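# Move the C-labelled box into the tote by the door

## Task

Find the box whose top shows the letter C and set it inside the tote near the door, fully within the tote's rim with no part overhanging. Nothing else may go in the tote, and every other box must remain on its desk. The robot must not topple or finish leaning, and the result only counts if it holds without the robot supporting it.

## Robot and tools

ROBOT. TidyBot++: a mobile base 0.54 m long, 0.50 m wide and 0.38 m tall on four driven casters, carrying one seven-joint arm with a two-finger gripper. The shoulder sits 0.12 m ahead of the base centre and 0.68 m above the floor. Cameras: base_camera and wrist_camera (the latter looks along the hand). Loose objects may occasionally get nudged by something else.

FRAMES. Base frame: origin on the floor below the base centre, x forward, y left, z up. hand_pose is reported in this frame and marks the point midway between the finger pads; the hand's own z axis runs out along the fingers and its y axis is the closing direction. The odometry frame is the base frame as it was at the start. base_odometry heading is positive to the left, in -3.142..3.142; it counts wheel rotation, so slip looks like travel, and it drifts a few cm and some degrees over many moves. base_tilt is in degrees, positive when leaning forward or right. Both carry a fixed bias of roughly 1 degree plus noise.

execute_actions. Arguments: actions (a list holding zero or one action) and optional cameras (a list of "base_camera", "wrist_camera" or "all"; omitted, null or ["all"] gives every camera, [] gives none; unknown names refuse the call). An empty list just reports state and images. An action may contain:
- base: exactly one key. translate_m = relative drive in metres, forward positive, -2 to 2. strafe_m = relative sideways shift in metres, left positive, -2 to 2. rotate_rad = relative turn on the spot in radians, counter-clockwise from above positive, -6.3 to 6.3. Each is an offset from where the base last measured itself in the latest state report.
- joints: absolute targets, keyed by name, in radians except the gripper. joint_1_rad any angle (whole-arm yaw; positive is clockwise from above, opposite to rotate_rad). joint_2_rad shoulder, -2.249 to 2.249. joint_3_rad any angle (upper-arm roll; from 3.14, positive moves a forward-bent forearm to the right). joint_4_rad elbow, -2.579 to 2.579. joint_5_rad any angle (forearm roll; positive moves a forward-bent hand rightward). joint_6_rad wrist, -2.099 to 2.099. joint_7_rad any angle (hand roll; hand pointing down, positive is counter-clockwise from above, and 1.57 puts the fingers opening left/right). gripper_pos 0 (open) to 1 (closed). Tolerances: ±0.039 for joints 1-4, ±0.056 for 5-7, ±0.03 gripper. Unbounded joints rotate the short way, so split large turns into steps below half a revolution.
- speeds: optional per-action caps: translate_m and strafe_m 0.05-0.5 m/s, rotate_rad 0.1-1.57 rad/s (top values are defaults). A base move needing over 8.667 s is refused; no action exceeds 15 s.
All motions in one action begin together. A bad key or value rejects the whole call with no motion. Anything you leave out may keep pushing toward its previous target without the status revealing it.

RESULTS. The pictures line lists images in order. base_status/joint_status: done; off_target (resting away from target, maybe still pushing); contact_stop or time_out (target dropped, holding in place); not_followed or "joint command not followed" plus a cause line (a self-collision check withheld arm targets; the gripper still moves; withheld targets may be retried on later actions). A blocked base pushes until timeout and can report done while short. on_its_own lists uncommanded behaviour. motor_effort gives percent of maximum, peak of the last action in brackets, with fixed bias and noise. ARM HIT means a hard strike on the base or arm. MOTOR HOT appears at 60 °C; at 75 °C an OVER-TEMPERATURE FAULT lets the arm sink and keys show limit_stop_at_motor_heat, so resend targets. Holding loads heats motors, even while you think. Once a stop is reported, further calls in that same reply are skipped.

wait: seconds 0-10; commands nothing and returns state and images. zoom_image: camera plus region [x0, y0, x1, y1] in pixels from the top-left, at most 504 by 504, on that camera's latest full image. finished_scene: scene = the current scene's number; irreversible, so only call once the box rests in the tote unaided.

ARM GEOMETRY. Upper arm 0.42 m, forearm 0.31 m, hand 0.31 m to the hand point. With joint_1_rad = 0, joint_3_rad = 3.14, joint_5_rad = 0 the arm moves in the base's x-z plane; tilt from vertical (forward positive) is joint_2 for the upper arm, joint_2 - joint_4 for the forearm, joint_2 - joint_4 - joint_6 for the hand. Forward reach from the shoulder = sum of length*sin(tilt); height above it = sum of length*cos(tilt). Joints move up to 1.39 rad/s (1.22 for joints 5-7). The arm starts folded, hand down, reaching up to 0.08 m past the base front with the elbow up to 1.15 m high. A downward hand reaches about 0.94 m high at most, only close in.

GRIPPER. Finger gap is roughly 85*(1 - gripper_pos) mm (up to 3 mm wider mid-stroke). At 1 the fingers clamp with about 96-120 N each; done there means nothing was caught, off_target means an object stopped them. Closed tips sit about 20 mm beyond the hand point.

ACCURACY. Friction leaves joints slightly short, and the hand usually lands 1-2 cm from its computed place (more when extended), so low targets may strike the floor. Improve by sending each joint its last command plus (desired - read). Resending an identical target does nothing. hand_pose itself may be off 1-2 cm; trust images. Held loads make the arm sag; never command a joint to its read angle while carrying, or it sinks more.

AVOID. Pushing against obstacles (each correction pushes harder); torque faults (joints 1-4 limit 104.5 N m, warning 56.7; joints 5-7 limit 51.3, warning 29.4) freeze the arm and gripper 10 s and skip the rest of the call, while the base keeps going. Driving with the arm snagged on something about 0.8 m or higher can tip the robot; sideways force on a raised hand can lift wheels; retract or back off to right it. Avoid drops, slips, slams and hard hits. Shorter robot motion time is better.

Each tool is called in YAML: its name, and indented under it one key for each argument.

## Session

execute_actions:
  actions: []

Scene clock: 0.00 s.
base_odometry: x=+0.000 y=+0.000 heading=+0.000 (m, m, rad; odometry frame)
base_tilt: forward=+0.1 right=-0.4 (deg)
base_status: not commanded
joint_positions: joint_1_rad=+0.007 joint_2_rad=-0.376 joint_3_rad=+3.088 joint_4_rad=-2.544 joint_5_rad=-0.021 joint_6_rad=-0.856 joint_7_rad=+1.523 gripper_pos=+0.000
joint_status: not commanded
motor_effort: joint_1_rad=+0 joint_2_rad=-2 joint_3_rad=+0 joint_4_rad=+14 joint_5_rad=-1 joint_6_rad=+1 joint_7_rad=+0 (%)
hand_pose: x=+0.2602 y=+0.0107 z=+0.5870 quat_wxyz=(-0.001, +0.998, -0.008, +0.059) (m; base frame)
pictures: base_camera, wrist_camera
Images, in order (width x height): base_camera 644x364, wrist_camera 644x476.

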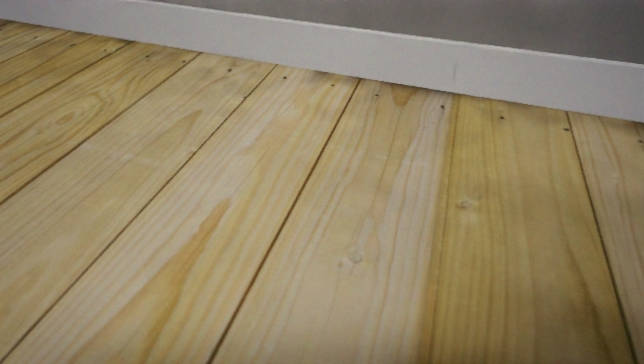

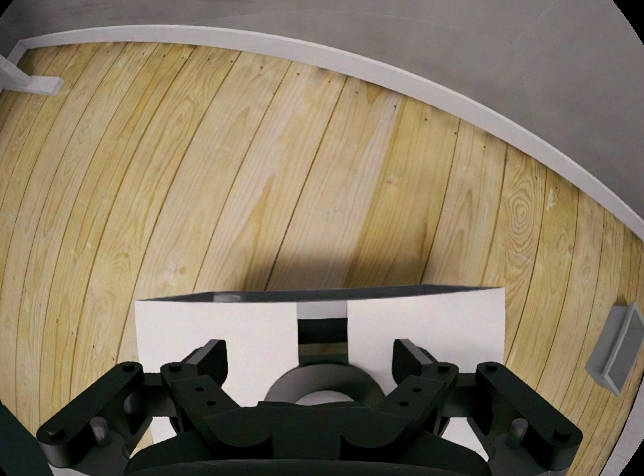

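Facing a wall; turn around.

execute_actions:
  actions:
    - {"base":{"rotate_rad":2.5}}

Scene clock: 3.57 s.
base_odometry: x=+0.000 y=+0.000 heading=+2.499 (m, m, rad; odometry frame)
base_tilt: forward=+0.0 right=-0.4 (deg)
base_status: done
joint_positions: joint_1_rad=+0.007 joint_2_rad=-0.376 joint_3_rad=+3.088 joint_4_rad=-2.544 joint_5_rad=-0.021 joint_6_rad=-0.856 joint_7_rad=+1.523 gripper_pos=+0.000
joint_status: not commanded
motor_effort: joint_1_rad=+1(0) joint_2_rad=-1(1) joint_3_rad=+0(0) joint_4_rad=+14(14) joint_5_rad=-1(1) joint_6_rad=+1(1) joint_7_rad=+0(0) (%)
hand_pose: x=+0.2602 y=+0.0107 z=+0.5870 quat_wxyz=(-0.001, +0.998, -0.008, +0.059) (m; base frame)
pictures: base_camera, wrist_camera
Images, in order (width x height): base_camera 644x364, wrist_camera 644x476.

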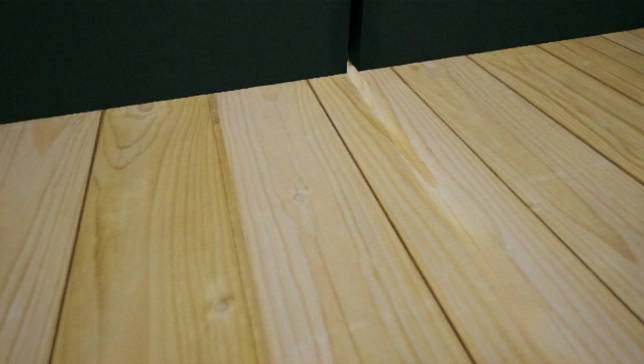

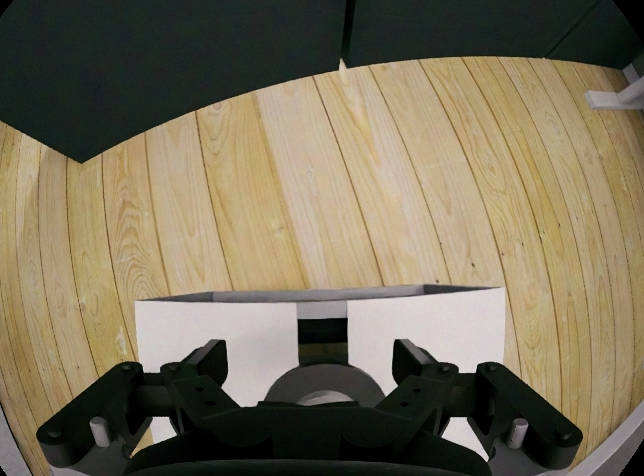

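execute_actions:
  actions:
    - {"joints":{"joint_6_rad":0.6}}
  cameras: ["wrist_camera"]

Scene clock: 6.67 s.
base_odometry: x=+0.000 y=+0.000 heading=+2.499 (m, m, rad; odometry frame)
base_tilt: forward=+0.0 right=-0.4 (deg)
base_status: not commanded
joint_positions: joint_1_rad=+0.007 joint_2_rad=-0.376 joint_3_rad=+3.088 joint_4_rad=-2.543 joint_5_rad=-0.021 joint_6_rad=+0.576 joint_7_rad=+1.523 gripper_pos=+0.000
joint_status: all done
motor_effort: joint_1_rad=+0(0) joint_2_rad=-6(6) joint_3_rad=+0(0) joint_4_rad=+19(19) joint_5_rad=+0(1) joint_6_rad=+9(9) joint_7_rad=+0(0) (%)
hand_pose: x=+0.5350 y=+0.0199 z=+0.8899 quat_wxyz=(-0.027, +0.714, -0.005, +0.699) (m; base frame)
pictures: wrist_camera
Images, in order (width x height): wrist_camera 644x476.

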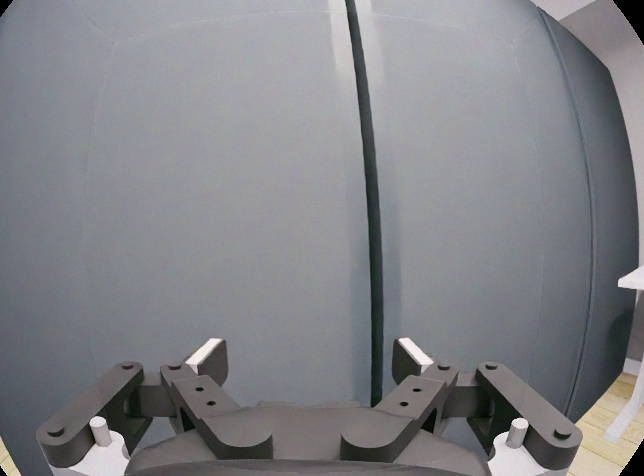

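Cabinet. Desk to the right.

execute_actions:
  actions:
    - {"base":{"rotate_rad":-1.2}}
  cameras: ["wrist_camera"]

Scene clock: 10.23 s.
base_odometry: x=+0.000 y=+0.000 heading=+1.300 (m, m, rad; odometry frame)
base_tilt: forward=+0.1 right=-0.4 (deg)
base_status: done
joint_positions: joint_1_rad=+0.007 joint_2_rad=-0.376 joint_3_rad=+3.088 joint_4_rad=-2.543 joint_5_rad=-0.021 joint_6_rad=+0.576 joint_7_rad=+1.523 gripper_pos=+0.000
joint_status: not commanded
motor_effort: joint_1_rad=+0(0) joint_2_rad=-6(7) joint_3_rad=+0(2) joint_4_rad=+19(19) joint_5_rad=-1(0) joint_6_rad=+9(9) joint_7_rad=+0(0) (%)
hand_pose: x=+0.5350 y=+0.0200 z=+0.8898 quat_wxyz=(-0.027, +0.714, -0.005, +0.699) (m; base frame)
pictures: wrist_camera
Images, in order (width x height): wrist_camera 644x476.

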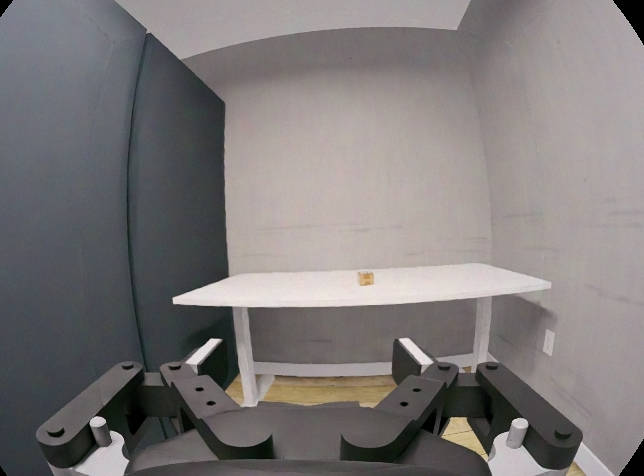

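execute_actions:
  actions:
    - {"base":{"translate_m":0.6},"joints":{"joint_6_rad":0.0}}
  cameras: ["wrist_camera"]

Scene clock: 13.93 s.
base_odometry: x=+0.162 y=+0.578 heading=+1.299 (m, m, rad; odometry frame)
base_tilt: forward=+0.1 right=-0.4 (deg)
base_status: done
joint_positions: joint_1_rad=+0.007 joint_2_rad=-0.376 joint_3_rad=+3.088 joint_4_rad=-2.546 joint_5_rad=-0.021 joint_6_rad=+0.023 joint_7_rad=+1.523 gripper_pos=+0.000
joint_status: all done
motor_effort: joint_1_rad=+1(0) joint_2_rad=-5(7) joint_3_rad=+0(1) joint_4_rad=+18(21) joint_5_rad=+0(0) joint_6_rad=+8(10) joint_7_rad=+0(0) (%)
hand_pose: x=+0.4841 y=+0.0180 z=+0.7260 quat_wxyz=(-0.018, +0.879, -0.007, +0.477) (m; base frame)
pictures: wrist_camera
Images, in order (width x height): wrist_camera 644x476.

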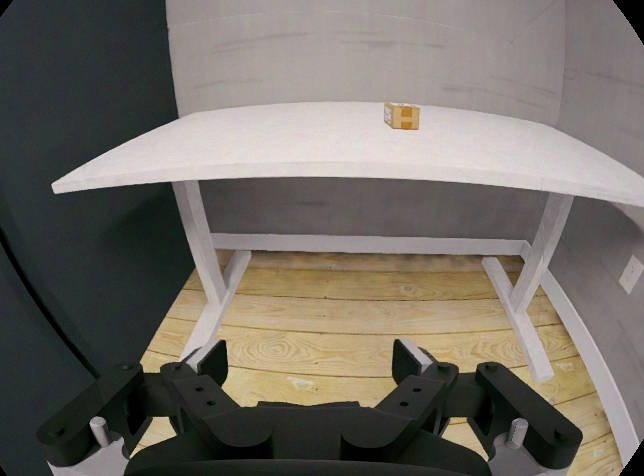

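execute_actions:
  actions:
    - {"base":{"translate_m":0.6},"joints":{"joint_6_rad":-0.5}}
  cameras: ["wrist_camera"]

Scene clock: 20.00 s.
base_odometry: x=+0.323 y=+1.154 heading=+1.293 (m, m, rad; odometry frame)
base_tilt: forward=+0.0 right=-0.4 (deg)
base_status: translate_m time_out (by the wheels' count: +0.598 of +0.600)
joint_positions: joint_1_rad=+0.016 joint_2_rad=-0.495 joint_3_rad=+3.093 joint_4_rad=-2.572 joint_5_rad=-0.011 joint_6_rad=-0.685 joint_7_rad=+1.522 gripper_pos=+0.000
joint_status: joint_6_rad off_target (ended at -0.685, target -0.500)
motor_effort: joint_1_rad=-2(6) joint_2_rad=+22(31) joint_3_rad=-2(5) joint_4_rad=+21(43) joint_5_rad=-2(6) joint_6_rad=+27(60) joint_7_rad=+3(5) (%)
hand_pose: x=+0.3088 y=+0.0069 z=+0.6102 quat_wxyz=(+0.000, +0.982, -0.012, +0.189) (m; base frame)
pictures: wrist_camera
Images, in order (width x height): wrist_camera 644x476.

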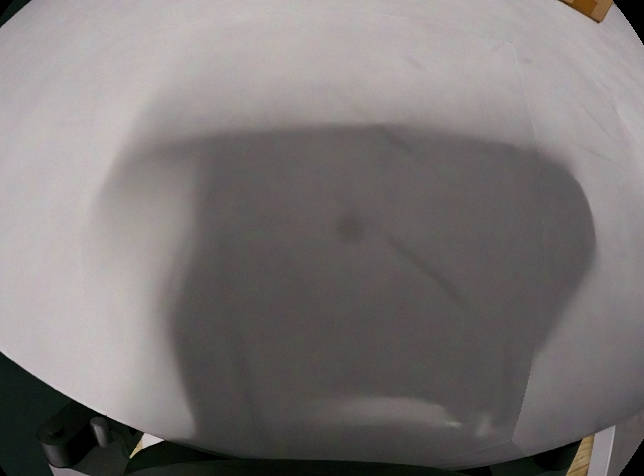

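Hit the desk. Back off and raise.

execute_actions:
  actions:
    - {"base":{"translate_m":-0.25},"joints":{"joint_2_rad":0.0,"joint_4_rad":-1.6,"joint_6_rad":-1.0}}
  cameras: ["wrist_camera"]

Scene clock: 23.33 s.
base_odometry: x=+0.254 y=+0.913 heading=+1.294 (m, m, rad; odometry frame)
base_tilt: forward=+0.1 right=-0.4 (deg)
base_status: done
joint_positions: joint_1_rad=+0.016 joint_2_rad=-0.019 joint_3_rad=+3.093 joint_4_rad=-1.614 joint_5_rad=-0.017 joint_6_rad=-0.952 joint_7_rad=+1.522 gripper_pos=+0.000
joint_status: all done
motor_effort: joint_1_rad=+0(2) joint_2_rad=-19(23) joint_3_rad=+0(1) joint_4_rad=+19(39) joint_5_rad=+0(4) joint_6_rad=+5(26) joint_7_rad=+0(3) (%)
hand_pose: x=+0.5985 y=+0.0217 z=+0.8366 quat_wxyz=(-0.020, +0.956, -0.010, +0.292) (m; base frame)
pictures: wrist_camera
Images, in order (width x height): wrist_camera 644x476.

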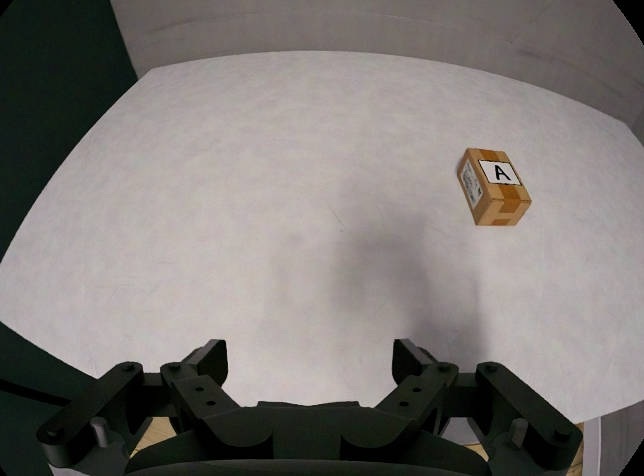

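Box A. Look elsewhere.

execute_actions:
  actions:
    - {"base":{"rotate_rad":-1.8},"joints":{"joint_6_rad":-0.1}}
  cameras: ["wrist_camera"]

Scene clock: 27.37 s.
base_odometry: x=+0.254 y=+0.913 heading=-0.505 (m, m, rad; odometry frame)
base_tilt: forward=+0.1 right=-0.4 (deg)
base_status: done
joint_positions: joint_1_rad=+0.014 joint_2_rad=-0.007 joint_3_rad=+3.092 joint_4_rad=-1.605 joint_5_rad=-0.017 joint_6_rad=-0.123 joint_7_rad=+1.522 gripper_pos=+0.000
joint_status: all done
motor_effort: joint_1_rad=+1(3) joint_2_rad=-22(26) joint_3_rad=-1(2) joint_4_rad=+22(22) joint_5_rad=+0(0) joint_6_rad=+9(10) joint_7_rad=+0(0) (%)
hand_pose: x=+0.7369 y=+0.0243 z=+1.0474 quat_wxyz=(-0.034, +0.758, -0.011, +0.651) (m; base frame)
pictures: wrist_camera
Images, in order (width x height): wrist_camera 644x476.

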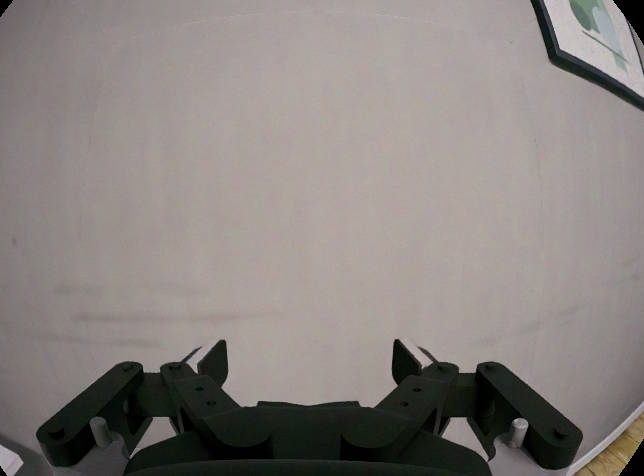

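execute_actions:
  actions:
    - {"base":{"rotate_rad":-1.0},"joints":{"joint_6_rad":-0.3}}
  cameras: ["wrist_camera"]

Scene clock: 30.40 s.
base_odometry: x=+0.254 y=+0.913 heading=-1.504 (m, m, rad; odometry frame)
base_tilt: forward=+0.1 right=-0.4 (deg)
base_status: done
joint_positions: joint_1_rad=+0.013 joint_2_rad=-0.006 joint_3_rad=+3.094 joint_4_rad=-1.604 joint_5_rad=-0.017 joint_6_rad=-0.268 joint_7_rad=+1.522 gripper_pos=+0.000
joint_status: all done
motor_effort: joint_1_rad=+0(4) joint_2_rad=-22(24) joint_3_rad=+0(3) joint_4_rad=+22(23) joint_5_rad=+0(1) joint_6_rad=+9(9) joint_7_rad=+0(0) (%)
hand_pose: x=+0.7274 y=+0.0238 z=+1.0032 quat_wxyz=(-0.031, +0.803, -0.011, +0.594) (m; base frame)
pictures: wrist_camera
Images, in order (width x height): wrist_camera 644x476.

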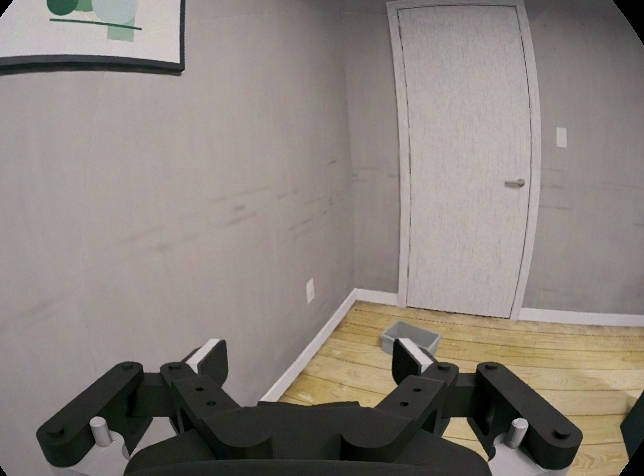

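Tote found. Continue scanning.

execute_actions:
  actions:
    - {"base":{"rotate_rad":-1.0}}
  cameras: ["wrist_camera"]

Scene clock: 33.77 s.
base_odometry: x=+0.254 y=+0.913 heading=-2.503 (m, m, rad; odometry frame)
base_tilt: forward=+0.0 right=-0.4 (deg)
base_status: done
joint_positions: joint_1_rad=+0.013 joint_2_rad=-0.006 joint_3_rad=+3.095 joint_4_rad=-1.604 joint_5_rad=-0.017 joint_6_rad=-0.268 joint_7_rad=+1.522 gripper_pos=+0.000
joint_status: not commanded
motor_effort: joint_1_rad=+0(4) joint_2_rad=-22(24) joint_3_rad=-1(3) joint_4_rad=+22(22) joint_5_rad=+0(1) joint_6_rad=+9(9) joint_7_rad=+0(0) (%)
hand_pose: x=+0.7275 y=+0.0236 z=+1.0032 quat_wxyz=(-0.031, +0.803, -0.011, +0.594) (m; base frame)
pictures: wrist_camera
Images, in order (width x height): wrist_camera 644x476.

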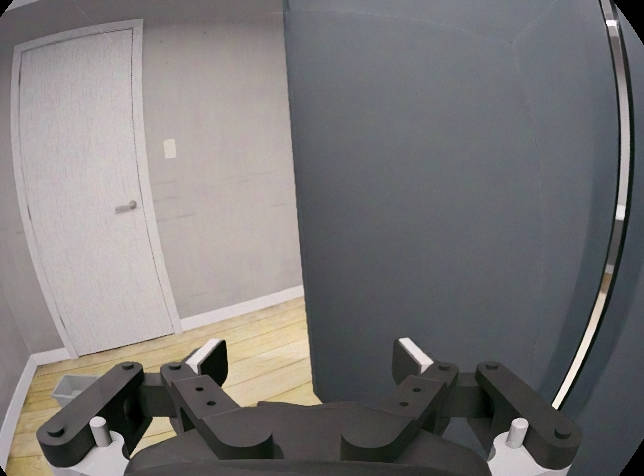

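execute_actions:
  actions:
    - {"base":{"rotate_rad":0.85}}
  cameras: []

execute_actions:
  actions:
    - {"base":{"translate_m":2.0}}
  cameras: []

execute_actions:
  actions:
    - {"base":{"rotate_rad":-1.3}}
  cameras: ["wrist_camera"]

Scene clock: 38.77 s.
base_odometry: x=+0.254 y=+0.913 heading=-1.654 (m, m, rad; odometry frame)
base_tilt: forward=+0.1 right=-0.5 (deg)
base_status: done
joint_positions: joint_1_rad=+0.006 joint_2_rad=-0.006 joint_3_rad=+3.086 joint_4_rad=-1.604 joint_5_rad=-0.017 joint_6_rad=-0.268 joint_7_rad=+1.522 gripper_pos=+0.000
joint_status: not commanded
motor_effort: joint_1_rad=+1(4) joint_2_rad=-22(24) joint_3_rad=+0(4) joint_4_rad=+22(22) joint_5_rad=-1(1) joint_6_rad=+9(9) joint_7_rad=+0(0) (%)
hand_pose: x=+0.7269 y=+0.0332 z=+1.0032 quat_wxyz=(-0.036, +0.804, -0.005, +0.594) (m; base frame)
pictures: none
No camera images: the call's "cameras" was empty. Leave "cameras" out to get every camera's image.

Scene clock: 47.70 s.
base_odometry: x=+0.093 y=-1.077 heading=-1.659 (m, m, rad; odometry frame)
base_tilt: forward=+0.0 right=-0.5 (deg)
base_status: translate_m time_out (by the wheels' count: +1.997 of +2.000)
joint_positions: joint_1_rad=+0.001 joint_2_rad=-0.259 joint_3_rad=+3.067 joint_4_rad=-1.679 joint_5_rad=-0.021 joint_6_rad=-0.553 joint_7_rad=+1.508 gripper_pos=+0.000
joint_status: not commanded
motor_effort: joint_1_rad=+3(6) joint_2_rad=+37(49) joint_3_rad=+4(8) joint_4_rad=+34(44) joint_5_rad=+2(3) joint_6_rad=+42(57) joint_7_rad=+5(7) (%)
hand_pose: x=+0.6057 y=+0.0455 z=+1.0134 quat_wxyz=(-0.038, +0.834, +0.004, +0.550) (m; base frame)
pictures: none
No camera images: the call's "cameras" was empty. Leave "cameras" out to get every camera's image.

not run: a stop came earlier in this reply.

Hit the wall with the arm. Back off.

execute_actions:
  actions:
    - {"base":{"translate_m":-0.4}}
  cameras: []

execute_actions:
  actions:
    - {"base":{"rotate_rad":-1.3},"joints":{"joint_2_rad":0.0,"joint_4_rad":-1.6,"joint_6_rad":-0.3}}
  cameras: ["wrist_camera"]

Scene clock: 52.33 s.
base_odometry: x=+0.127 y=-0.678 heading=-1.658 (m, m, rad; odometry frame)
base_tilt: forward=+0.0 right=-0.5 (deg)
base_status: done
joint_positions: joint_1_rad=+0.000 joint_2_rad=+0.000 joint_3_rad=+3.074 joint_4_rad=-1.605 joint_5_rad=-0.021 joint_6_rad=-0.336 joint_7_rad=+1.508 gripper_pos=+0.000
joint_status: not commanded
motor_effort: joint_1_rad=+0(5) joint_2_rad=-22(40) joint_3_rad=+0(7) joint_4_rad=+22(33) joint_5_rad=+0(3) joint_6_rad=+8(41) joint_7_rad=+0(5) (%)
hand_pose: x=+0.7211 y=+0.0442 z=+0.9791 quat_wxyz=(-0.045, +0.825, -0.004, +0.563) (m; base frame)
pictures: none
No camera images: the call's "cameras" was empty. Leave "cameras" out to get every camera's image.

Scene clock: 54.50 s.
base_odometry: x=+0.127 y=-0.678 heading=-2.957 (m, m, rad; odometry frame)
base_tilt: forward=+0.1 right=-0.5 (deg)
base_status: done
joint_positions: joint_1_rad=+0.007 joint_2_rad=+0.000 joint_3_rad=+3.088 joint_4_rad=-1.605 joint_5_rad=-0.021 joint_6_rad=-0.336 joint_7_rad=+1.508 gripper_pos=+0.000
joint_status: all done
motor_effort: joint_1_rad=+0(4) joint_2_rad=-22(25) joint_3_rad=-1(3) joint_4_rad=+21(21) joint_5_rad=-1(1) joint_6_rad=+9(9) joint_7_rad=+0(0) (%)
hand_pose: x=+0.7221 y=+0.0316 z=+0.9791 quat_wxyz=(-0.039, +0.825, -0.013, +0.563) (m; base frame)
pictures: wrist_camera
Images, in order (width x height): wrist_camera 644x476.

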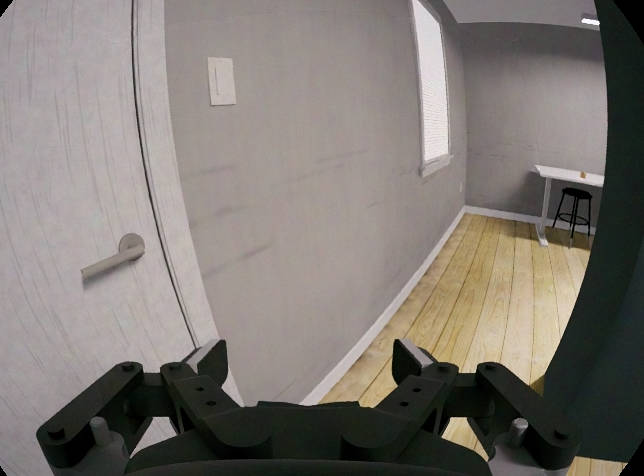

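execute_actions:
  actions:
    - {"base":{"rotate_rad":-0.45}}
  cameras: []

execute_actions:
  actions:
    - {"base":{"translate_m":2.0}}
  cameras: ["wrist_camera"]

Scene clock: 57.30 s.
base_odometry: x=+0.127 y=-0.678 heading=+2.878 (m, m, rad; odometry frame)
base_tilt: forward=+0.1 right=-0.4 (deg)
base_status: done
joint_positions: joint_1_rad=+0.010 joint_2_rad=+0.000 joint_3_rad=+3.093 joint_4_rad=-1.605 joint_5_rad=-0.021 joint_6_rad=-0.336 joint_7_rad=+1.508 gripper_pos=+0.000
joint_status: not commanded
motor_effort: joint_1_rad=+0(3) joint_2_rad=-22(23) joint_3_rad=+0(3) joint_4_rad=+22(22) joint_5_rad=+0(1) joint_6_rad=+9(9) joint_7_rad=+0(0) (%)
hand_pose: x=+0.7224 y=+0.0267 z=+0.9791 quat_wxyz=(-0.037, +0.825, -0.016, +0.564) (m; base frame)
pictures: none
No camera images: the call's "cameras" was empty. Leave "cameras" out to get every camera's image.

Scene clock: 62.67 s.
base_odometry: x=-1.803 y=-0.153 heading=+2.876 (m, m, rad; odometry frame)
base_tilt: forward=+0.1 right=-0.4 (deg)
base_status: done
joint_positions: joint_1_rad=+0.010 joint_2_rad=-0.001 joint_3_rad=+3.093 joint_4_rad=-1.605 joint_5_rad=-0.021 joint_6_rad=-0.336 joint_7_rad=+1.508 gripper_pos=+0.000
joint_status: not commanded
motor_effort: joint_1_rad=+1(0) joint_2_rad=-22(25) joint_3_rad=-1(1) joint_4_rad=+21(23) joint_5_rad=-1(1) joint_6_rad=+9(10) joint_7_rad=+0(0) (%)
hand_pose: x=+0.7221 y=+0.0267 z=+0.9798 quat_wxyz=(-0.037, +0.825, -0.016, +0.564) (m; base frame)
pictures: wrist_camera
Images, in order (width x height): wrist_camera 644x476.

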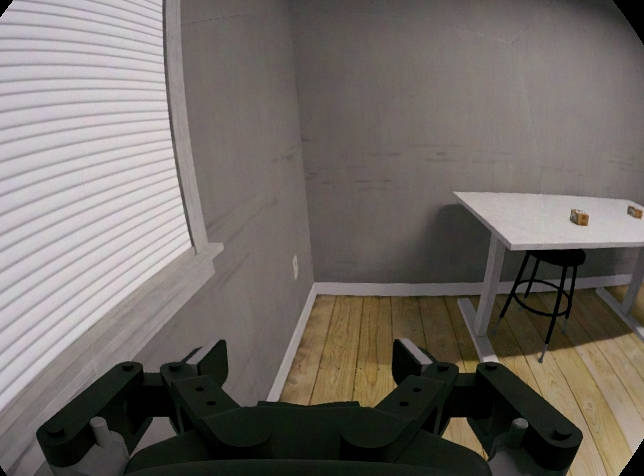

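execute_actions:
  actions:
    - {"base":{"rotate_rad":-0.75}}
  cameras: []

execute_actions:
  actions:
    - {"base":{"translate_m":1.2},"joints":{"joint_6_rad":-0.8}}
  cameras: ["wrist_camera"]

Scene clock: 66.33 s.
base_odometry: x=-1.803 y=-0.152 heading=+2.128 (m, m, rad; odometry frame)
base_tilt: forward=+0.1 right=-0.5 (deg)
base_status: done
joint_positions: joint_1_rad=+0.012 joint_2_rad=-0.001 joint_3_rad=+3.095 joint_4_rad=-1.605 joint_5_rad=-0.021 joint_6_rad=-0.336 joint_7_rad=+1.508 gripper_pos=+0.000
joint_status: not commanded
motor_effort: joint_1_rad=+1(4) joint_2_rad=-22(24) joint_3_rad=-1(2) joint_4_rad=+21(22) joint_5_rad=+0(1) joint_6_rad=+9(9) joint_7_rad=+0(0) (%)
hand_pose: x=+0.7222 y=+0.0240 z=+0.9798 quat_wxyz=(-0.036, +0.825, -0.018, +0.564) (m; base frame)
pictures: none
No camera images: the call's "cameras" was empty. Leave "cameras" out to get every camera's image.

Scene clock: 70.10 s.
base_odometry: x=-2.435 y=+0.868 heading=+2.126 (m, m, rad; odometry frame)
base_tilt: forward=+0.1 right=-0.4 (deg)
base_status: done
joint_positions: joint_1_rad=+0.012 joint_2_rad=-0.002 joint_3_rad=+3.095 joint_4_rad=-1.602 joint_5_rad=-0.021 joint_6_rad=-0.779 joint_7_rad=+1.508 gripper_pos=+0.000
joint_status: all done
motor_effort: joint_1_rad=+0(0) joint_2_rad=-20(24) joint_3_rad=+0(2) joint_4_rad=+20(23) joint_5_rad=-1(1) joint_6_rad=+6(10) joint_7_rad=+0(0) (%)
hand_pose: x=+0.6463 y=+0.0239 z=+0.8683 quat_wxyz=(-0.028, +0.928, -0.018, +0.371) (m; base frame)
pictures: wrist_camera
Images, in order (width x height): wrist_camera 644x476.

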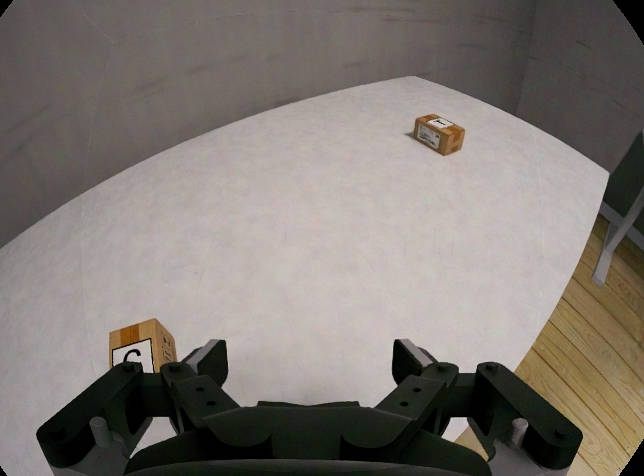

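execute_actions:
  actions:
    - {"base":{"flip":0,"translate_m":-0.2},"joints":{"joint_2_rad":0.1,"joint_4_rad":-1.4,"joint_6_rad":-1.6}}
  cameras: ["wrist_camera"]


execute_actions:
  actions:
    - {"base":{"translate_m":-0.2},"joints":{"joint_2_rad":0.1,"joint_4_rad":-1.4,"joint_6_rad":-1.6}}
  cameras: ["wrist_camera"]

Scene clock: 75.53 s.
base_odometry: x=-2.329 y=+0.698 heading=+2.126 (m, m, rad; odometry frame)
base_tilt: forward=+0.0 right=-0.4 (deg)
base_status: done
joint_positions: joint_1_rad=+0.011 joint_2_rad=+0.077 joint_3_rad=+3.093 joint_4_rad=-1.415 joint_5_rad=-0.021 joint_6_rad=-1.570 joint_7_rad=+1.508 gripper_pos=+0.000
joint_status: all done
motor_effort: joint_1_rad=+1(5) joint_2_rad=-20(25) joint_3_rad=+0(4) joint_4_rad=+17(20) joint_5_rad=-1(2) joint_6_rad=+1(6) joint_7_rad=+0(0) (%)
hand_pose: x=+0.4886 y=+0.0211 z=+0.8158 quat_wxyz=(-0.014, +0.999, -0.013, +0.039) (m; base frame)
pictures: wrist_camera
Images, in order (width x height): wrist_camera 644x476.

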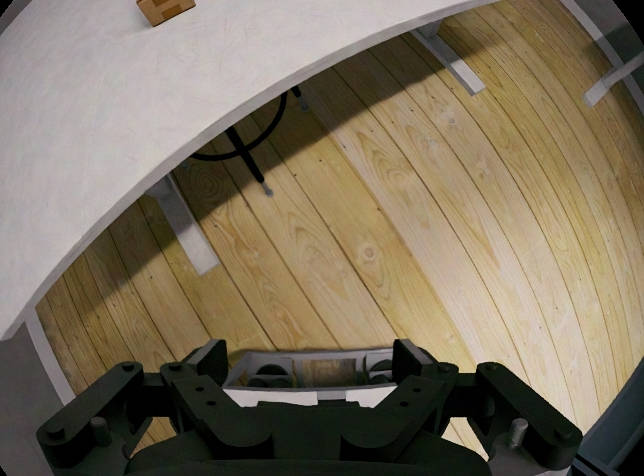

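execute_actions:
  actions:
    - {"base":{"rotate_rad":0.35}}
  cameras: []

execute_actions:
  actions:
    - {"base":{"translate_m":0.3}}
  cameras: ["wrist_camera"]

Scene clock: 78.63 s.
base_odometry: x=-2.329 y=+0.698 heading=+2.476 (m, m, rad; odometry frame)
base_tilt: forward=+0.1 right=-0.4 (deg)
base_status: done
joint_positions: joint_1_rad=+0.008 joint_2_rad=+0.078 joint_3_rad=+3.089 joint_4_rad=-1.415 joint_5_rad=-0.021 joint_6_rad=-1.570 joint_7_rad=+1.508 gripper_pos=+0.000
joint_status: not commanded
motor_effort: joint_1_rad=-1(4) joint_2_rad=-20(21) joint_3_rad=-1(4) joint_4_rad=+17(17) joint_5_rad=-1(2) joint_6_rad=+1(0) joint_7_rad=+0(0) (%)
hand_pose: x=+0.4886 y=+0.0239 z=+0.8156 quat_wxyz=(-0.015, +0.999, -0.009, +0.039) (m; base frame)
pictures: none
No camera images: the call's "cameras" was empty. Leave "cameras" out to get every camera's image.

Scene clock: 80.53 s.
base_odometry: x=-2.565 y=+0.883 heading=+2.477 (m, m, rad; odometry frame)
base_tilt: forward=+0.1 right=-0.4 (deg)
base_status: done
joint_positions: joint_1_rad=+0.008 joint_2_rad=+0.092 joint_3_rad=+3.089 joint_4_rad=-1.411 joint_5_rad=-0.021 joint_6_rad=-1.570 joint_7_rad=+1.508 gripper_pos=+0.000
joint_status: not commanded
motor_effort: joint_1_rad=+1(1) joint_2_rad=-21(23) joint_3_rad=-1(2) joint_4_rad=+17(17) joint_5_rad=-1(1) joint_6_rad=+1(2) joint_7_rad=+0(0) (%)
hand_pose: x=+0.4913 y=+0.0239 z=+0.8117 quat_wxyz=(-0.015, +0.999, -0.009, +0.034) (m; base frame)
pictures: wrist_camera
Images, in order (width x height): wrist_camera 644x476.

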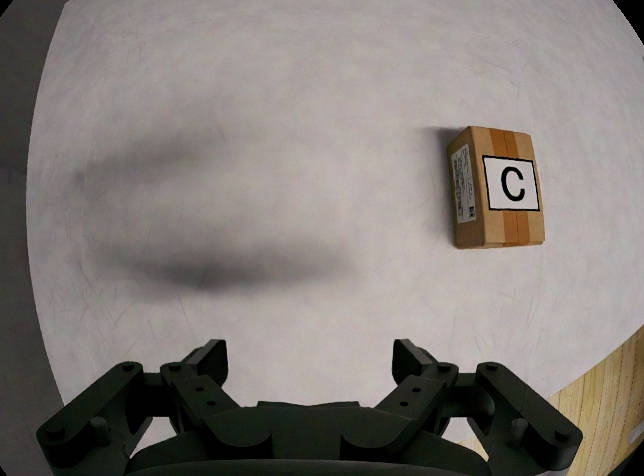

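execute_actions:
  actions:
    - {"base":{"strafe_m":-0.11}}
  cameras: ["wrist_camera"]

Scene clock: 83.40 s.
base_odometry: x=-2.498 y=+0.970 heading=+2.477 (m, m, rad; odometry frame)
base_tilt: forward=+0.1 right=-0.4 (deg)
base_status: done
joint_positions: joint_1_rad=+0.008 joint_2_rad=+0.092 joint_3_rad=+3.089 joint_4_rad=-1.411 joint_5_rad=-0.021 joint_6_rad=-1.570 joint_7_rad=+1.508 gripper_pos=+0.000
joint_status: not commanded
motor_effort: joint_1_rad=+1(3) joint_2_rad=-21(22) joint_3_rad=-1(3) joint_4_rad=+17(17) joint_5_rad=-1(1) joint_6_rad=+1(1) joint_7_rad=+0(0) (%)
hand_pose: x=+0.4914 y=+0.0237 z=+0.8118 quat_wxyz=(-0.015, +0.999, -0.009, +0.034) (m; base frame)
pictures: wrist_camera
Images, in order (width x height): wrist_camera 644x476.

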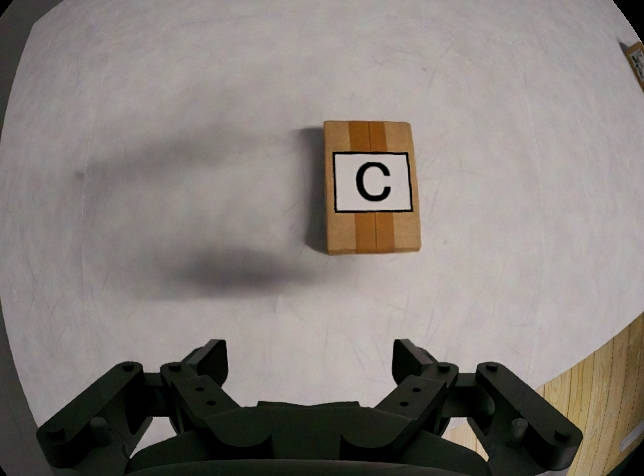

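execute_actions:
  actions:
    - {"base":{"strafe_m":-0.05}}
  cameras: []

execute_actions:
  actions:
    - {"base":{"translate_m":0.1}}
  cameras: ["wrist_camera"]

Scene clock: 86.37 s.
base_odometry: x=-2.467 y=+1.009 heading=+2.478 (m, m, rad; odometry frame)
base_tilt: forward=+0.1 right=-0.4 (deg)
base_status: done
joint_positions: joint_1_rad=+0.008 joint_2_rad=+0.092 joint_3_rad=+3.089 joint_4_rad=-1.411 joint_5_rad=-0.021 joint_6_rad=-1.570 joint_7_rad=+1.508 gripper_pos=+0.000
joint_status: not commanded
motor_effort: joint_1_rad=+0(2) joint_2_rad=-21(24) joint_3_rad=-1(3) joint_4_rad=+17(18) joint_5_rad=-1(2) joint_6_rad=+1(1) joint_7_rad=+0(0) (%)
hand_pose: x=+0.4914 y=+0.0237 z=+0.8118 quat_wxyz=(-0.015, +0.999, -0.009, +0.034) (m; base frame)
pictures: none
No camera images: the call's "cameras" was empty. Leave "cameras" out to get every camera's image.

Scene clock: 87.63 s.
base_odometry: x=-2.546 y=+1.071 heading=+2.477 (m, m, rad; odometry frame)
base_tilt: forward=+0.1 right=-0.5 (deg)
base_status: done
joint_positions: joint_1_rad=+0.008 joint_2_rad=+0.097 joint_3_rad=+3.089 joint_4_rad=-1.410 joint_5_rad=-0.021 joint_6_rad=-1.570 joint_7_rad=+1.508 gripper_pos=+0.000
joint_status: not commanded
motor_effort: joint_1_rad=+1(2) joint_2_rad=-21(24) joint_3_rad=-1(0) joint_4_rad=+17(18) joint_5_rad=-1(1) joint_6_rad=+1(2) joint_7_rad=+0(0) (%)
hand_pose: x=+0.4923 y=+0.0237 z=+0.8100 quat_wxyz=(-0.015, +0.999, -0.009, +0.031) (m; base frame)
pictures: wrist_camera
Images, in order (width x height): wrist_camera 644x476.

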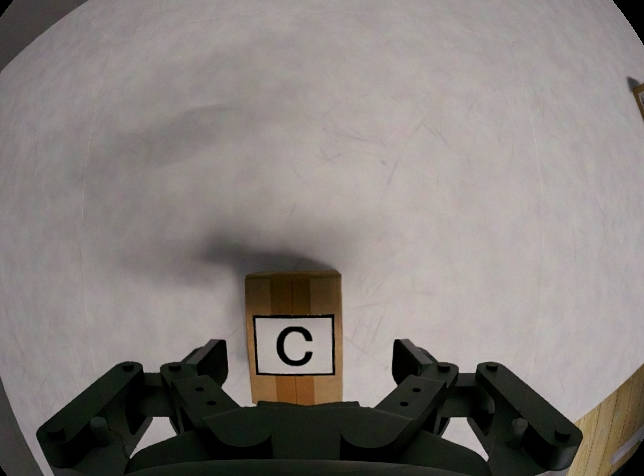

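Too far right; shift left 0.02, forward 0.03.

execute_actions:
  actions:
    - {"base":{"strafe_m":0.022}}
  cameras: []

execute_actions:
  actions:
    - {"base":{"translate_m":0.03}}
  cameras: ["wrist_camera"]

Scene clock: 90.33 s.
base_odometry: x=-2.560 y=+1.054 heading=+2.477 (m, m, rad; odometry frame)
base_tilt: forward=+0.1 right=-0.4 (deg)
base_status: done
joint_positions: joint_1_rad=+0.008 joint_2_rad=+0.097 joint_3_rad=+3.089 joint_4_rad=-1.410 joint_5_rad=-0.021 joint_6_rad=-1.570 joint_7_rad=+1.508 gripper_pos=+0.000
joint_status: not commanded
motor_effort: joint_1_rad=+0(3) joint_2_rad=-21(23) joint_3_rad=-1(4) joint_4_rad=+17(17) joint_5_rad=-1(2) joint_6_rad=+0(1) joint_7_rad=+0(1) (%)
hand_pose: x=+0.4923 y=+0.0239 z=+0.8100 quat_wxyz=(-0.015, +0.999, -0.009, +0.031) (m; base frame)
pictures: none
No camera images: the call's "cameras" was empty. Leave "cameras" out to get every camera's image.

Scene clock: 91.20 s.
base_odometry: x=-2.584 y=+1.072 heading=+2.477 (m, m, rad; odometry frame)
base_tilt: forward=+0.0 right=-0.4 (deg)
base_status: done
joint_positions: joint_1_rad=+0.008 joint_2_rad=+0.101 joint_3_rad=+3.089 joint_4_rad=-1.410 joint_5_rad=-0.021 joint_6_rad=-1.570 joint_7_rad=+1.508 gripper_pos=+0.000
joint_status: not commanded
motor_effort: joint_1_rad=+0(1) joint_2_rad=-21(24) joint_3_rad=-1(2) joint_4_rad=+17(18) joint_5_rad=-1(1) joint_6_rad=+1(1) joint_7_rad=+0(0) (%)
hand_pose: x=+0.4929 y=+0.0239 z=+0.8087 quat_wxyz=(-0.015, +0.999, -0.009, +0.030) (m; base frame)
pictures: wrist_camera
Images, in order (width x height): wrist_camera 644x476.

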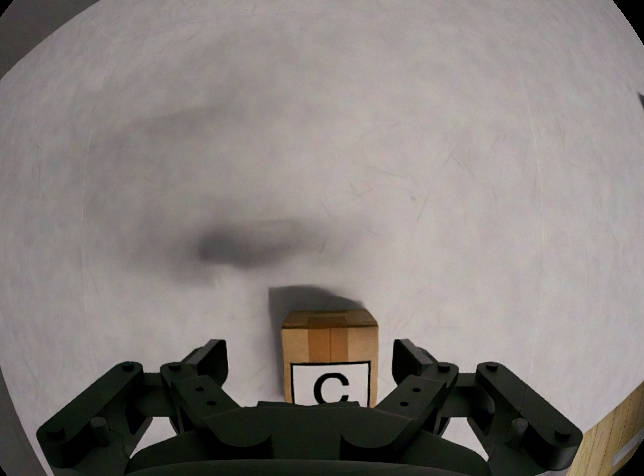

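execute_actions:
  actions:
    - {"joints":{"joint_2_rad":0.14,"joint_4_rad":-1.5,"joint_6_rad":-1.5}}
  cameras: ["wrist_camera"]

Scene clock: 93.90 s.
base_odometry: x=-2.584 y=+1.072 heading=+2.477 (m, m, rad; odometry frame)
base_tilt: forward=+0.1 right=-0.4 (deg)
base_status: not commanded
joint_positions: joint_1_rad=+0.008 joint_2_rad=+0.123 joint_3_rad=+3.089 joint_4_rad=-1.492 joint_5_rad=-0.021 joint_6_rad=-1.546 joint_7_rad=+1.508 gripper_pos=+0.000
joint_status: all done
motor_effort: joint_1_rad=+0(0) joint_2_rad=-21(23) joint_3_rad=-1(1) joint_4_rad=+16(17) joint_5_rad=-1(1) joint_6_rad=+0(1) joint_7_rad=+0(0) (%)
hand_pose: x=+0.4773 y=+0.0232 z=+0.7745 quat_wxyz=(-0.013, +1.000, -0.010, -0.010) (m; base frame)
pictures: wrist_camera
Images, in order (width x height): wrist_camera 644x476.

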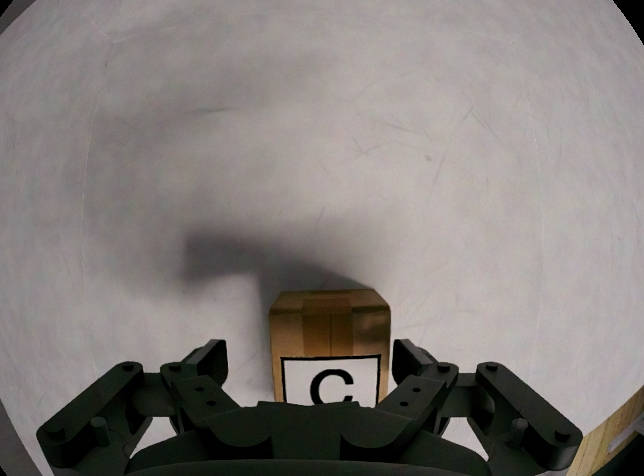

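execute_actions:
  actions:
    - {"joints":{"gripper_pos":1.0}}
  cameras: []

Scene clock: 95.93 s.
base_odometry: x=-2.583 y=+1.072 heading=+2.477 (m, m, rad; odometry frame)
base_tilt: forward=+0.1 right=-0.5 (deg)
base_status: not commanded
joint_positions: joint_1_rad=+0.008 joint_2_rad=+0.122 joint_3_rad=+3.089 joint_4_rad=-1.489 joint_5_rad=-0.021 joint_6_rad=-1.545 joint_7_rad=+1.508 gripper_pos=+0.375
joint_status: gripper_pos off_target (ended at +0.375, target +1.000)
motor_effort: joint_1_rad=+1(0) joint_2_rad=-18(22) joint_3_rad=-1(1) joint_4_rad=+15(17) joint_5_rad=+0(1) joint_6_rad=+2(4) joint_7_rad=+0(0) (%)
hand_pose: x=+0.4786 y=+0.0233 z=+0.7760 quat_wxyz=(-0.013, +1.000, -0.010, -0.008) (m; base frame)
pictures: none
No camera images: the call's "cameras" was empty. Leave "cameras" out to get every camera's image.

Gripped. Lift and retreat.

execute_actions:
  actions:
    - {"joints":{"joint_2_rad":0.0,"joint_4_rad":-1.5,"joint_6_rad":-1.6}}
  cameras: []

execute_actions:
  actions:
    - {"base":{"translate_m":-0.5}}
  cameras: ["wrist_camera"]

Scene clock: 99.07 s.
base_odometry: x=-2.583 y=+1.072 heading=+2.477 (m, m, rad; odometry frame)
base_tilt: forward=+0.0 right=-0.5 (deg)
base_status: not commanded
joint_positions: joint_1_rad=+0.008 joint_2_rad=+0.013 joint_3_rad=+3.089 joint_4_rad=-1.495 joint_5_rad=-0.021 joint_6_rad=-1.555 joint_7_rad=+1.508 gripper_pos=+0.375
joint_status: all done
motor_effort: joint_1_rad=+0(1) joint_2_rad=-19(25) joint_3_rad=-1(1) joint_4_rad=+17(18) joint_5_rad=-1(1) joint_6_rad=+1(2) joint_7_rad=+0(0) (%)
hand_pose: x=+0.4613 y=+0.0232 z=+0.8121 quat_wxyz=(-0.013, +0.999, -0.009, +0.039) (m; base frame)
pictures: none
No camera images: the call's "cameras" was empty. Leave "cameras" out to get every camera's image.

Scene clock: 101.47 s.
base_odometry: x=-2.190 y=+0.764 heading=+2.477 (m, m, rad; odometry frame)
base_tilt: forward=+0.0 right=-0.4 (deg)
base_status: done
joint_positions: joint_1_rad=+0.008 joint_2_rad=+0.005 joint_3_rad=+3.089 joint_4_rad=-1.495 joint_5_rad=-0.021 joint_6_rad=-1.559 joint_7_rad=+1.508 gripper_pos=+0.375
joint_status: not commanded
motor_effort: joint_1_rad=+1(1) joint_2_rad=-18(22) joint_3_rad=-1(2) joint_4_rad=+17(18) joint_5_rad=-1(1) joint_6_rad=+1(2) joint_7_rad=+0(0) (%)
hand_pose: x=+0.4590 y=+0.0231 z=+0.8145 quat_wxyz=(-0.013, +0.999, -0.009, +0.040) (m; base frame)
pictures: wrist_camera
Images, in order (width x height): wrist_camera 644x476.

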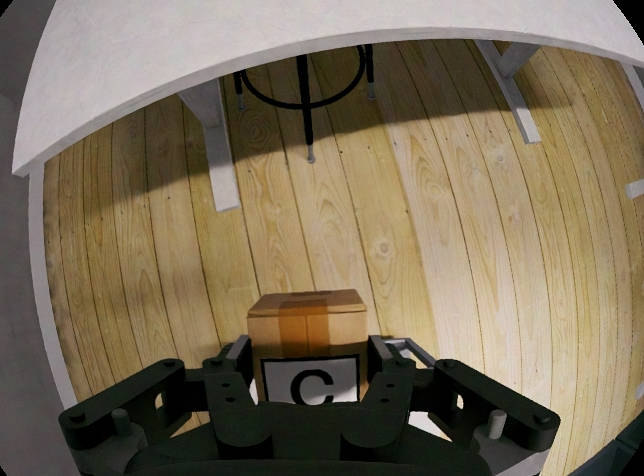

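execute_actions:
  actions:
    - {"base":{"rotate_rad":-3.1}}

Scene clock: 106.23 s.
base_odometry: x=-2.190 y=+0.764 heading=-0.622 (m, m, rad; odometry frame)
base_tilt: forward=+0.0 right=-0.5 (deg)
base_status: done
joint_positions: joint_1_rad=+0.008 joint_2_rad=+0.005 joint_3_rad=+3.089 joint_4_rad=-1.495 joint_5_rad=-0.021 joint_6_rad=-1.559 joint_7_rad=+1.508 gripper_pos=+0.375
joint_status: not commanded
motor_effort: joint_1_rad=+0(3) joint_2_rad=-18(21) joint_3_rad=-1(3) joint_4_rad=+17(17) joint_5_rad=-1(1) joint_6_rad=+1(1) joint_7_rad=+0(0) (%)
hand_pose: x=+0.4590 y=+0.0232 z=+0.8145 quat_wxyz=(-0.013, +0.999, -0.009, +0.040) (m; base frame)
pictures: base_camera, wrist_camera
Images, in order (width x height): base_camera 644x364, wrist_camera 644x476.

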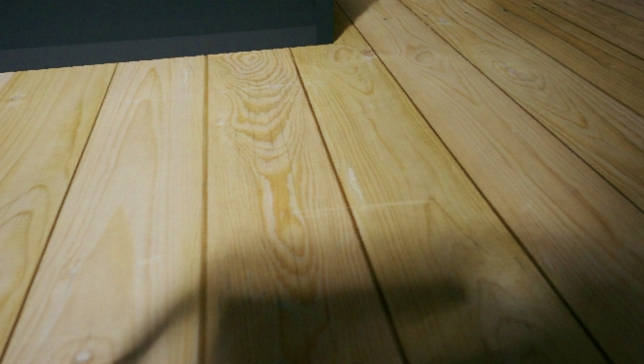

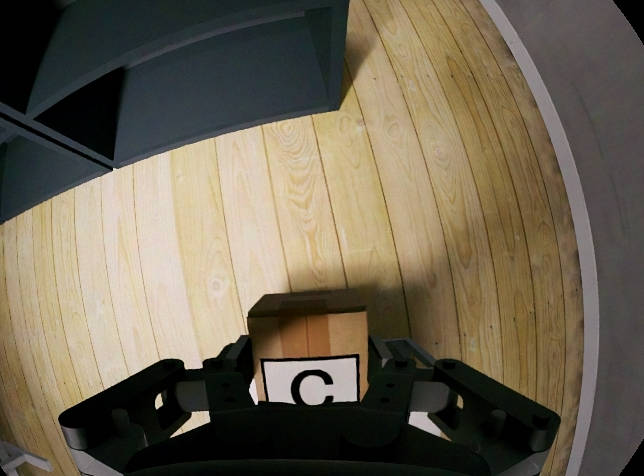

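execute_actions:
  actions:
    - {"base":{"rotate_rad":-0.25}}
  cameras: []

execute_actions:
  actions:
    - {"base":{"translate_m":1.0}}
  cameras: ["wrist_camera"]

Scene clock: 109.33 s.
base_odometry: x=-2.190 y=+0.764 heading=-0.871 (m, m, rad; odometry frame)
base_tilt: forward=+0.1 right=-0.4 (deg)
base_status: done
joint_positions: joint_1_rad=+0.008 joint_2_rad=+0.005 joint_3_rad=+3.090 joint_4_rad=-1.495 joint_5_rad=-0.021 joint_6_rad=-1.559 joint_7_rad=+1.508 gripper_pos=+0.375
joint_status: not commanded
motor_effort: joint_1_rad=+0(2) joint_2_rad=-18(19) joint_3_rad=-1(3) joint_4_rad=+17(17) joint_5_rad=-1(2) joint_6_rad=+1(1) joint_7_rad=+0(0) (%)
hand_pose: x=+0.4590 y=+0.0230 z=+0.8145 quat_wxyz=(-0.013, +0.999, -0.009, +0.040) (m; base frame)
pictures: none
No camera images: the call's "cameras" was empty. Leave "cameras" out to get every camera's image.

Scene clock: 115.33 s.
TORQUE WARNING: joint_2_rad reached its warning level (56.7 N m).
base_odometry: x=-1.698 y=+0.178 heading=-0.864 (m, m, rad; odometry frame)
base_tilt: forward=+0.1 right=-0.5 (deg)
base_status: translate_m time_out (by the wheels' count: +0.765 of +1.000)
joint_positions: joint_1_rad=+0.010 joint_2_rad=+0.010 joint_3_rad=+3.092 joint_4_rad=-1.499 joint_5_rad=-0.018 joint_6_rad=-1.565 joint_7_rad=+1.508 gripper_pos=+0.375
joint_status: not commanded
motor_effort: joint_1_rad=+0(12) joint_2_rad=-16(39) joint_3_rad=-1(13) joint_4_rad=+17(21) joint_5_rad=-1(6) joint_6_rad=+1(6) joint_7_rad=+0(0) (%)
hand_pose: x=+0.4570 y=+0.0204 z=+0.8113 quat_wxyz=(-0.011, +0.999, -0.011, +0.033) (m; base frame)
pictures: wrist_camera
Images, in order (width x height): wrist_camera 644x476.

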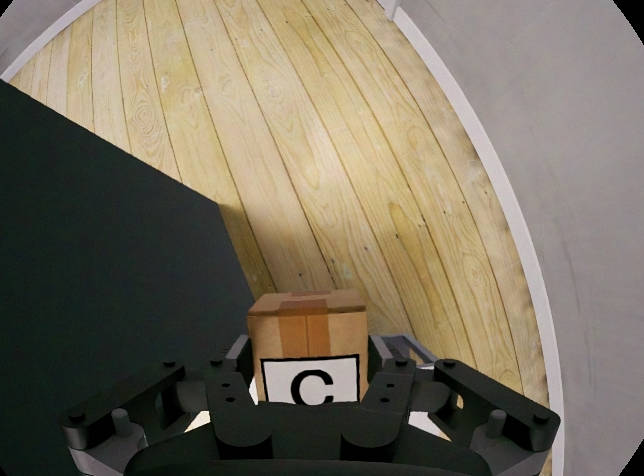

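Base clipped cabinet. Strafe right.

execute_actions:
  actions:
    - {"base":{"strafe_m":-0.25}}
  cameras: []

execute_actions:
  actions:
    - {"base":{"translate_m":0.6}}
  cameras: ["wrist_camera"]

Scene clock: 119.73 s.
base_odometry: x=-1.888 y=+0.015 heading=-0.863 (m, m, rad; odometry frame)
base_tilt: forward=+0.1 right=-0.4 (deg)
base_status: done
joint_positions: joint_1_rad=+0.010 joint_2_rad=+0.010 joint_3_rad=+3.092 joint_4_rad=-1.499 joint_5_rad=-0.018 joint_6_rad=-1.565 joint_7_rad=+1.508 gripper_pos=+0.375
joint_status: not commanded
motor_effort: joint_1_rad=+0(1) joint_2_rad=-18(20) joint_3_rad=-1(3) joint_4_rad=+17(18) joint_5_rad=-1(2) joint_6_rad=+1(1) joint_7_rad=+0(0) (%)
hand_pose: x=+0.4570 y=+0.0204 z=+0.8113 quat_wxyz=(-0.011, +0.999, -0.011, +0.033) (m; base frame)
pictures: none
No camera images: the call's "cameras" was empty. Leave "cameras" out to get every camera's image.

Scene clock: 122.30 s.
base_odometry: x=-1.498 y=-0.442 heading=-0.864 (m, m, rad; odometry frame)
base_tilt: forward=+0.1 right=-0.4 (deg)
base_status: done
joint_positions: joint_1_rad=+0.010 joint_2_rad=+0.009 joint_3_rad=+3.092 joint_4_rad=-1.499 joint_5_rad=-0.018 joint_6_rad=-1.565 joint_7_rad=+1.508 gripper_pos=+0.375
joint_status: not commanded
motor_effort: joint_1_rad=+0(1) joint_2_rad=-18(21) joint_3_rad=-1(1) joint_4_rad=+17(18) joint_5_rad=-1(1) joint_6_rad=+1(2) joint_7_rad=+0(0) (%)
hand_pose: x=+0.4567 y=+0.0204 z=+0.8118 quat_wxyz=(-0.011, +0.999, -0.011, +0.034) (m; base frame)
pictures: wrist_camera
Images, in order (width x height): wrist_camera 644x476.

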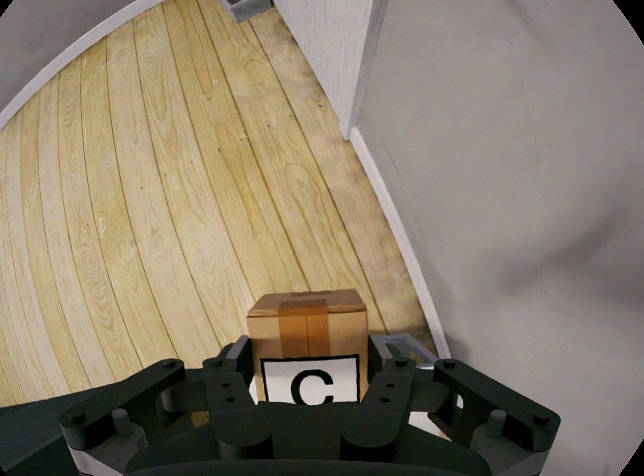

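Tote seen ahead-left. Turn left a bit.

execute_actions:
  actions:
    - {"base":{"rotate_rad":0.4}}
  cameras: []

execute_actions:
  actions:
    - {"base":{"translate_m":0.6}}
  cameras: ["wrist_camera"]

Scene clock: 125.47 s.
base_odometry: x=-1.498 y=-0.442 heading=-0.465 (m, m, rad; odometry frame)
base_tilt: forward=+0.1 right=-0.4 (deg)
base_status: done
joint_positions: joint_1_rad=+0.008 joint_2_rad=+0.009 joint_3_rad=+3.089 joint_4_rad=-1.499 joint_5_rad=-0.018 joint_6_rad=-1.565 joint_7_rad=+1.508 gripper_pos=+0.375
joint_status: not commanded
motor_effort: joint_1_rad=+0(4) joint_2_rad=-18(19) joint_3_rad=-1(4) joint_4_rad=+17(17) joint_5_rad=-1(2) joint_6_rad=+1(1) joint_7_rad=+0(0) (%)
hand_pose: x=+0.4565 y=+0.0220 z=+0.8118 quat_wxyz=(-0.011, +0.999, -0.009, +0.034) (m; base frame)
pictures: none
No camera images: the call's "cameras" was empty. Leave "cameras" out to get every camera's image.

Scene clock: 128.03 s.
base_odometry: x=-0.961 y=-0.710 heading=-0.464 (m, m, rad; odometry frame)
base_tilt: forward=+0.1 right=-0.4 (deg)
base_status: done
joint_positions: joint_1_rad=+0.008 joint_2_rad=+0.007 joint_3_rad=+3.089 joint_4_rad=-1.499 joint_5_rad=-0.018 joint_6_rad=-1.565 joint_7_rad=+1.508 gripper_pos=+0.375
joint_status: not commanded
motor_effort: joint_1_rad=+1(1) joint_2_rad=-18(21) joint_3_rad=-1(2) joint_4_rad=+17(18) joint_5_rad=-1(1) joint_6_rad=+1(2) joint_7_rad=+0(0) (%)
hand_pose: x=+0.4563 y=+0.0220 z=+0.8123 quat_wxyz=(-0.011, +0.999, -0.009, +0.034) (m; base frame)
pictures: wrist_camera
Images, in order (width x height): wrist_camera 644x476.

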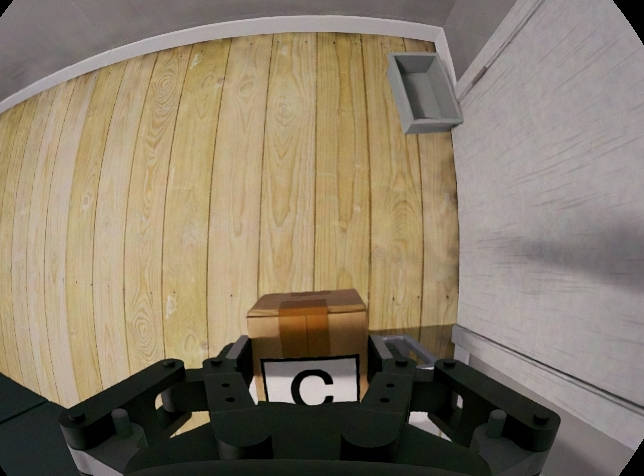

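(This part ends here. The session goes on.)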